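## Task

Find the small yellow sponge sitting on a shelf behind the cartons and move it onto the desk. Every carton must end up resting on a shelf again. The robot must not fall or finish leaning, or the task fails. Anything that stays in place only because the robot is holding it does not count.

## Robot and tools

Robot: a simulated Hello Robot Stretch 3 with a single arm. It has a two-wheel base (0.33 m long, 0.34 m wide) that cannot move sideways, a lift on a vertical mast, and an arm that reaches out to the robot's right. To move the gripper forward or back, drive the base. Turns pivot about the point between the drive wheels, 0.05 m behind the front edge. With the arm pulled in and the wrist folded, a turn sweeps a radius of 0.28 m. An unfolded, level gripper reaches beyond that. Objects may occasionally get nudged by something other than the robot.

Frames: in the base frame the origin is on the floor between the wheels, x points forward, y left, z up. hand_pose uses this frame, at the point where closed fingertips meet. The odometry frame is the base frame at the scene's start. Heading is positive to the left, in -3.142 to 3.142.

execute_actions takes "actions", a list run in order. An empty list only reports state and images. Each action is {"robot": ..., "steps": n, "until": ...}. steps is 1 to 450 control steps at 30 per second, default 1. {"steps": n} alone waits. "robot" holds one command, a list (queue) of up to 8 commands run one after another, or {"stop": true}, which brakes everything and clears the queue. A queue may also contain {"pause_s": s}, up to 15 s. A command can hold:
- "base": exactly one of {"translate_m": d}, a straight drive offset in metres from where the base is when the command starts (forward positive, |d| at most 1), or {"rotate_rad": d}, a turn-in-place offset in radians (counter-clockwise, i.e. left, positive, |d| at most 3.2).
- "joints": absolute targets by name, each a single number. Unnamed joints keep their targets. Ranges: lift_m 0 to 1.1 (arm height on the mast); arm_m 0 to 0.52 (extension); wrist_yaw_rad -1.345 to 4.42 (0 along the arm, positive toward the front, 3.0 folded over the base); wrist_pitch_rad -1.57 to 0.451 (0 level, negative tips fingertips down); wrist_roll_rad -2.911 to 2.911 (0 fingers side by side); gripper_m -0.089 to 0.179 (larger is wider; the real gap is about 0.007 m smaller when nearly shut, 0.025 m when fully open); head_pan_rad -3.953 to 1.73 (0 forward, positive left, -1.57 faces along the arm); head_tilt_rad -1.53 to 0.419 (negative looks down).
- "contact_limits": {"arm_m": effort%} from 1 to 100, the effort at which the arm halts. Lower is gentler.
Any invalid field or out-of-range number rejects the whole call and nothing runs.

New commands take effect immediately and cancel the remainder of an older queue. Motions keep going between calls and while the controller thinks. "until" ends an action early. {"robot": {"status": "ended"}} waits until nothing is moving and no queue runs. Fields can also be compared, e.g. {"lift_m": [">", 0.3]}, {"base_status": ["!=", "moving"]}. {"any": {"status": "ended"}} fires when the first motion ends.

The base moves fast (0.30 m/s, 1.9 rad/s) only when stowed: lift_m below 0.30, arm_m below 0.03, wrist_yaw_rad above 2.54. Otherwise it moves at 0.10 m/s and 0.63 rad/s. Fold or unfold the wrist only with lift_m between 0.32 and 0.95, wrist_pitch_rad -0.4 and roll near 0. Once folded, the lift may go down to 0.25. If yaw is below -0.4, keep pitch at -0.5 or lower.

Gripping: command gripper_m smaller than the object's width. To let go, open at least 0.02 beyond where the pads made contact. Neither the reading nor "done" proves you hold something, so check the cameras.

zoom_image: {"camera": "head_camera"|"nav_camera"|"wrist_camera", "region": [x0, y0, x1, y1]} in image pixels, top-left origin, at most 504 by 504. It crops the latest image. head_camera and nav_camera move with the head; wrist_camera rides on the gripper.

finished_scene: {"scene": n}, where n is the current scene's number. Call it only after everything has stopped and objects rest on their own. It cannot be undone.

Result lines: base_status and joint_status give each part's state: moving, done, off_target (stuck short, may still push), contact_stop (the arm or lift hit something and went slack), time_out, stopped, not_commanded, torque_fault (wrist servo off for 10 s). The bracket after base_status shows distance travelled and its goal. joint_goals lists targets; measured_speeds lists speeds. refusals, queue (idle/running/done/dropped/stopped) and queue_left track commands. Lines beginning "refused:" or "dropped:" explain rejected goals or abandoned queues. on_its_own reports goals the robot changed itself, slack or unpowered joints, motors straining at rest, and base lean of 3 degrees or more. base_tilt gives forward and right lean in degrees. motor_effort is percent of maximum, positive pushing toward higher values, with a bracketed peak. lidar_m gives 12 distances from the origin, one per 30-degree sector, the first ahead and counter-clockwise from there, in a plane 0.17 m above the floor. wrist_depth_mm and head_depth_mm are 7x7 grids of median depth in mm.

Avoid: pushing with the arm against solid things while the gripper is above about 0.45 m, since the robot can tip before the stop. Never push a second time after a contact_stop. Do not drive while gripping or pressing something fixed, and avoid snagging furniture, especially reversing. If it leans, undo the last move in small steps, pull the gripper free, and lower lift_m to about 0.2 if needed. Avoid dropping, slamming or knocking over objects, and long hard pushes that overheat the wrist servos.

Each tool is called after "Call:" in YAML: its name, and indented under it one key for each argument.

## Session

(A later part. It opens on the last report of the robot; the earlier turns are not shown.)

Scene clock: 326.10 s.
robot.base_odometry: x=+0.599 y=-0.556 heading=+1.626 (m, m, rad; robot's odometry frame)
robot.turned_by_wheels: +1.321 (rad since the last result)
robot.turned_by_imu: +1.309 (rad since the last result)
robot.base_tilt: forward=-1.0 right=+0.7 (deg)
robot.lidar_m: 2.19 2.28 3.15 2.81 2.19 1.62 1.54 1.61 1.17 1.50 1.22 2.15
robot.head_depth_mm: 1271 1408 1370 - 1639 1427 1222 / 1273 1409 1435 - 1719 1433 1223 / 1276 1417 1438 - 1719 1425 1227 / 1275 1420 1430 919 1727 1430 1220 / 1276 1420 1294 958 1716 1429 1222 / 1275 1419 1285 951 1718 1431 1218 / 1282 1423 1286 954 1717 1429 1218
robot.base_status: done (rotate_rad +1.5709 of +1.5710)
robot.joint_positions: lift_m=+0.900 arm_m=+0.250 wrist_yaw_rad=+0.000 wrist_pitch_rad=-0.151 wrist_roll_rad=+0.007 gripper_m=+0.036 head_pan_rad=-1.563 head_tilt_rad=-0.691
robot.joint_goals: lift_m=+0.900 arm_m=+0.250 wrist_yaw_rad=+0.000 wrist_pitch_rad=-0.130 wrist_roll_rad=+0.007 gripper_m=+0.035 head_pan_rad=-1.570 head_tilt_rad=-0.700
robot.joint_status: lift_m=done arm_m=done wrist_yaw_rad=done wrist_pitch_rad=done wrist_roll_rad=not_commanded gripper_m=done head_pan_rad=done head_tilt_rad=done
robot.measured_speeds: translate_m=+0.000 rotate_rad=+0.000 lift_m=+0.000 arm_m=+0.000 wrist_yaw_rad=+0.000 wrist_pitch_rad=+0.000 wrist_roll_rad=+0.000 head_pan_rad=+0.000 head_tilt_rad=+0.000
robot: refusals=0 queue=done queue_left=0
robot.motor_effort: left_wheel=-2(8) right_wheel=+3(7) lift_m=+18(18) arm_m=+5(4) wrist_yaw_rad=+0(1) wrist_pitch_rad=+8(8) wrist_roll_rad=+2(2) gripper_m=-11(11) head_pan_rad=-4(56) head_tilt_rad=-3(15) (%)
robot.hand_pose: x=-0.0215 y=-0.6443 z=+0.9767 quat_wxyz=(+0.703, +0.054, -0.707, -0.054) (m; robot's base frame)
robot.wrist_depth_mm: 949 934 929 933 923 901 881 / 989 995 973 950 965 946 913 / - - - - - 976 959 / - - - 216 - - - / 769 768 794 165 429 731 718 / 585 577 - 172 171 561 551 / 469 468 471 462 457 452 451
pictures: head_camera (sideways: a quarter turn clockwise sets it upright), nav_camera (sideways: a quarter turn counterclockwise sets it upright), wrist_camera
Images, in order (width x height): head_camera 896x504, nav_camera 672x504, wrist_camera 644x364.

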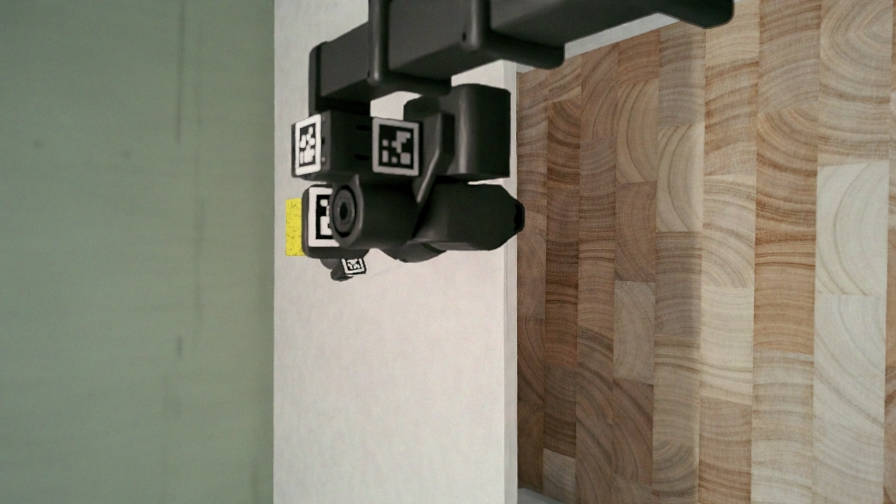

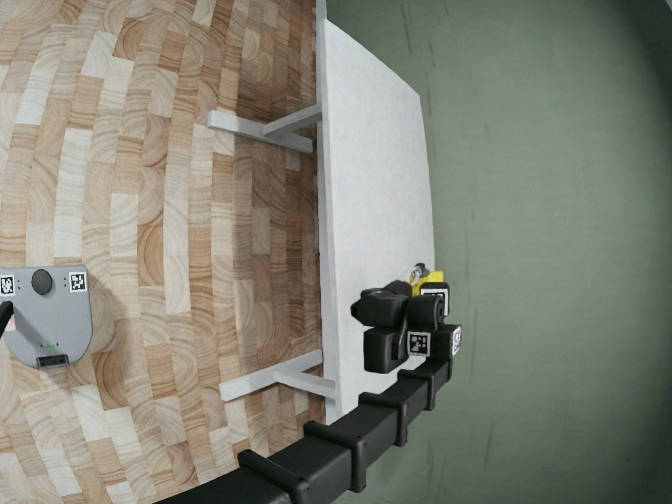

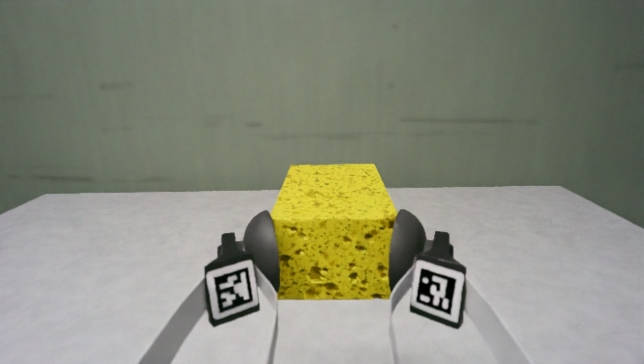

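Call:
execute_actions:
  actions:
    - {"robot":[{"joints":{"arm_m":0.49}},{"joints":{"lift_m":0.70}}],"steps":300,"until":{"robot":{"status":"ended"}}}

Scene clock: 335.33 s.
robot.base_odometry: x=+0.599 y=-0.556 heading=+1.626 (m, m, rad; robot's odometry frame)
robot.turned_by_wheels: +0.000 (rad since the last result)
robot.turned_by_imu: +0.002 (rad since the last result)
robot.base_tilt: forward=-1.1 right=+0.6 (deg)
robot.lidar_m: 2.19 2.28 3.15 2.80 2.19 1.62 1.54 1.61 1.17 1.50 1.22 2.15
robot.head_depth_mm: 1272 1407 1295 958 1622 1430 - / 1272 1407 1294 996 - 1397 1200 / 1275 1404 1291 - 1723 1429 1222 / 1275 1408 1289 924 1720 1423 1229 / 1281 1420 1289 958 1728 1433 1217 / 1281 1433 1283 956 1719 1429 1219 / 1285 1421 1287 954 1713 1422 1223
robot.base_status: done (rotate_rad +1.5709 of +1.5710)
robot.joint_positions: lift_m=+0.700 arm_m=+0.490 wrist_yaw_rad=+0.000 wrist_pitch_rad=-0.151 wrist_roll_rad=+0.007 gripper_m=+0.036 head_pan_rad=-1.563 head_tilt_rad=-0.691
robot.joint_goals: lift_m=+0.700 arm_m=+0.490 wrist_yaw_rad=+0.000 wrist_pitch_rad=-0.130 wrist_roll_rad=+0.007 gripper_m=+0.035 head_pan_rad=-1.570 head_tilt_rad=-0.700
robot.joint_status: lift_m=done arm_m=done wrist_yaw_rad=done wrist_pitch_rad=done wrist_roll_rad=not_commanded gripper_m=done head_pan_rad=done head_tilt_rad=done
robot.measured_speeds: translate_m=+0.000 rotate_rad=+0.000 lift_m=+0.000 arm_m=+0.000 wrist_yaw_rad=+0.000 wrist_pitch_rad=+0.000 wrist_roll_rad=+0.000 head_pan_rad=+0.000 head_tilt_rad=+0.000
robot: refusals=0 queue=done queue_left=0
robot.motor_effort: left_wheel=-2(2) right_wheel=+3(3) lift_m=+19(17) arm_m=+4(4) wrist_yaw_rad=+0(1) wrist_pitch_rad=+8(8) wrist_roll_rad=+2(2) gripper_m=-11(11) head_pan_rad=-5(4) head_tilt_rad=-2(3) (%)
robot.hand_pose: x=-0.0215 y=-0.8843 z=+0.7767 quat_wxyz=(+0.703, +0.054, -0.707, -0.054) (m; robot's base frame)
robot.wrist_depth_mm: 720 722 713 702 692 689 677 / 754 750 741 733 727 714 708 / 794 769 766 758 740 739 733 / 481 470 457 215 440 434 424 / 324 320 335 165 227 303 299 / 245 243 - 172 171 234 230 / 197 196 193 192 190 189 187
pictures: head_camera (sideways: a quarter turn clockwise sets it upright), nav_camera (sideways: a quarter turn counterclockwise sets it upright), wrist_camera
Images, in order (width x height): head_camera 896x504, nav_camera 672x504, wrist_camera 644x364.

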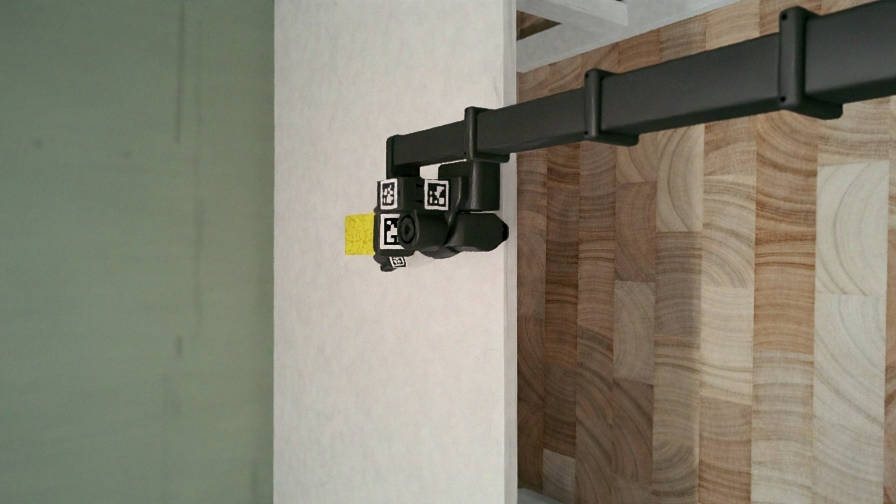

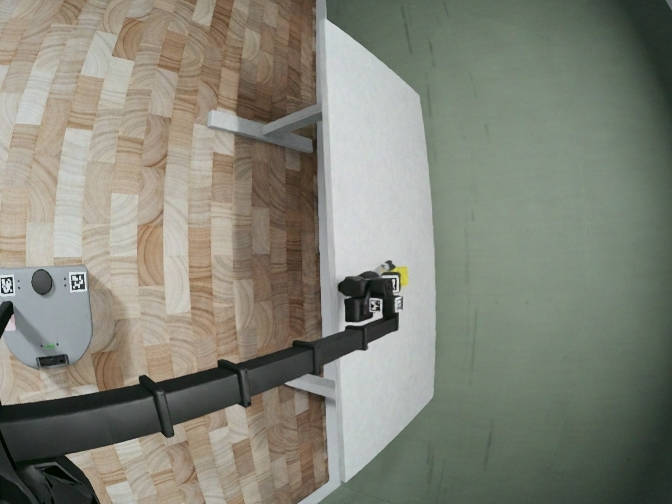

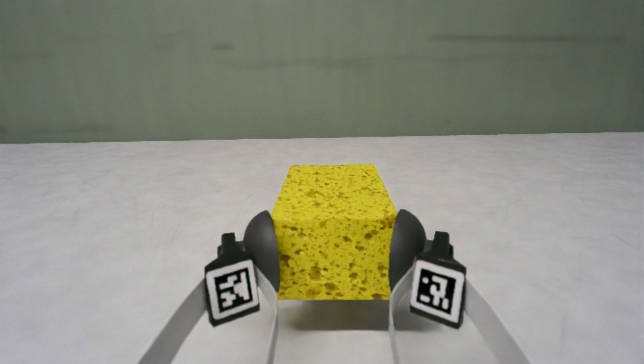

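Call:
execute_actions:
  actions:
    - {"robot":[{"joints":{"lift_m":0.672}},{"joints":{"gripper_m":0.15}},{"joints":{"lift_m":0.76}},{"joints":{"arm_m":0.0,"head_pan_rad":1.45,"head_tilt_rad":-0.25}}],"steps":450,"until":{"robot":{"status":"ended"}}}

Scene clock: 363.73 s.
robot.base_odometry: x=+0.599 y=-0.556 heading=+1.626 (m, m, rad; robot's odometry frame)
robot.turned_by_wheels: +0.000 (rad since the last result)
robot.turned_by_imu: +0.003 (rad since the last result)
robot.base_tilt: forward=-1.1 right=+0.7 (deg)
robot.lidar_m: 2.19 2.28 3.14 2.80 2.20 1.62 1.54 1.61 1.16 1.50 1.22 2.15
robot.head_depth_mm: 3095 3152 3106 3361 3161 2272 1705 / 3031 3105 3219 3324 3127 2245 1712 / 2992 3060 3039 3305 3022 2258 1707 / 2944 3035 3168 3297 3332 2261 1704 / 2924 3052 3165 3307 3346 2284 1706 / 2905 2971 3116 3173 3106 2260 1710 / 2895 2964 3053 2890 3080 2264 1710
robot.base_status: done (rotate_rad +1.5709 of +1.5710)
robot.joint_positions: lift_m=+0.760 arm_m=+0.000 wrist_yaw_rad=+0.000 wrist_pitch_rad=-0.151 wrist_roll_rad=+0.007 gripper_m=+0.150 head_pan_rad=+1.443 head_tilt_rad=-0.260
robot.joint_goals: lift_m=+0.760 arm_m=+0.000 wrist_yaw_rad=+0.000 wrist_pitch_rad=-0.130 wrist_roll_rad=+0.007 gripper_m=+0.150 head_pan_rad=+1.450 head_tilt_rad=-0.250
robot.joint_status: lift_m=done arm_m=done wrist_yaw_rad=done wrist_pitch_rad=done wrist_roll_rad=not_commanded gripper_m=done head_pan_rad=done head_tilt_rad=done
robot.measured_speeds: translate_m=+0.000 rotate_rad=+0.000 lift_m=+0.000 arm_m=+0.000 wrist_yaw_rad=+0.000 wrist_pitch_rad=+0.000 wrist_roll_rad=+0.000 head_pan_rad=+0.000 head_tilt_rad=+0.000
robot: refusals=0 queue=done queue_left=0
robot.motor_effort: left_wheel=-2(2) right_wheel=+3(3) lift_m=+38(39) arm_m=-4(4) wrist_yaw_rad=+0(0) wrist_pitch_rad=+8(8) wrist_roll_rad=+2(2) gripper_m=+1(81) head_pan_rad=+4(57) head_tilt_rad=+3(18) (%)
robot.hand_pose: x=-0.0215 y=-0.3950 z=+0.8358 quat_wxyz=(+0.703, +0.054, -0.707, -0.054) (m; robot's base frame)
robot.wrist_depth_mm: - - - - - - - / - - - - - - - / - - - - - - - / 681 664 655 638 635 626 610 / 528 523 516 515 - 492 - / - - - - - - - / - - - - - - -
pictures: head_camera (sideways: a quarter turn clockwise sets it upright), nav_camera (sideways: a quarter turn counterclockwise sets it upright), wrist_camera
Images, in order (width x height): head_camera 896x504, nav_camera 672x504, wrist_camera 644x364.

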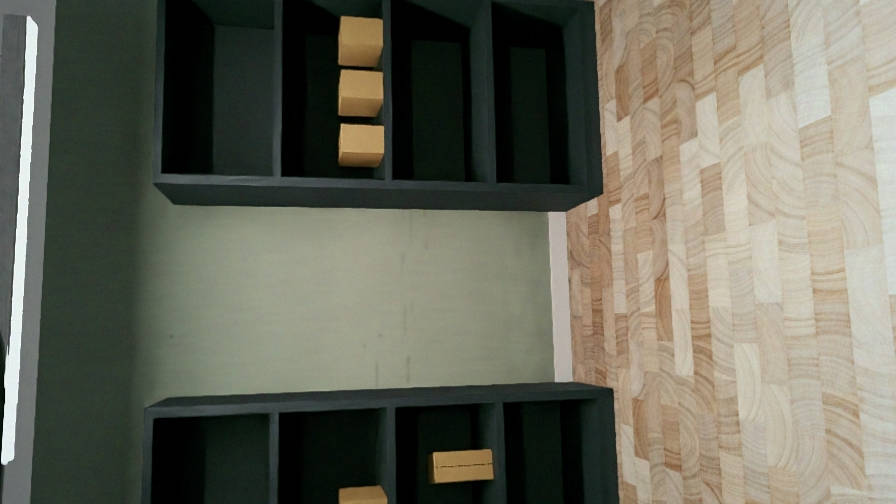

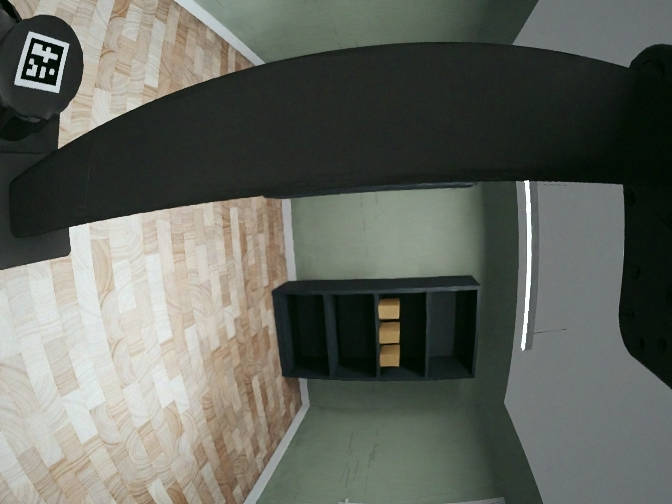

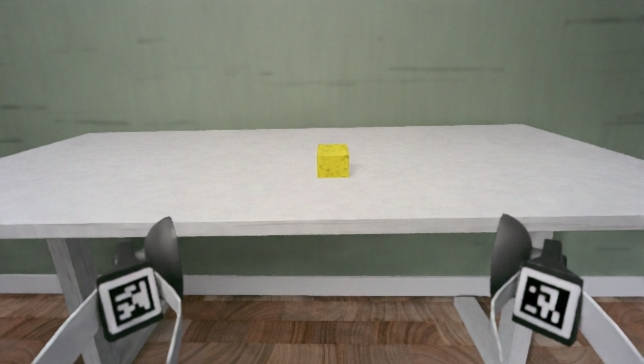

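Call:
finished_scene:
  scene: 2

The scene is finished: the task was done.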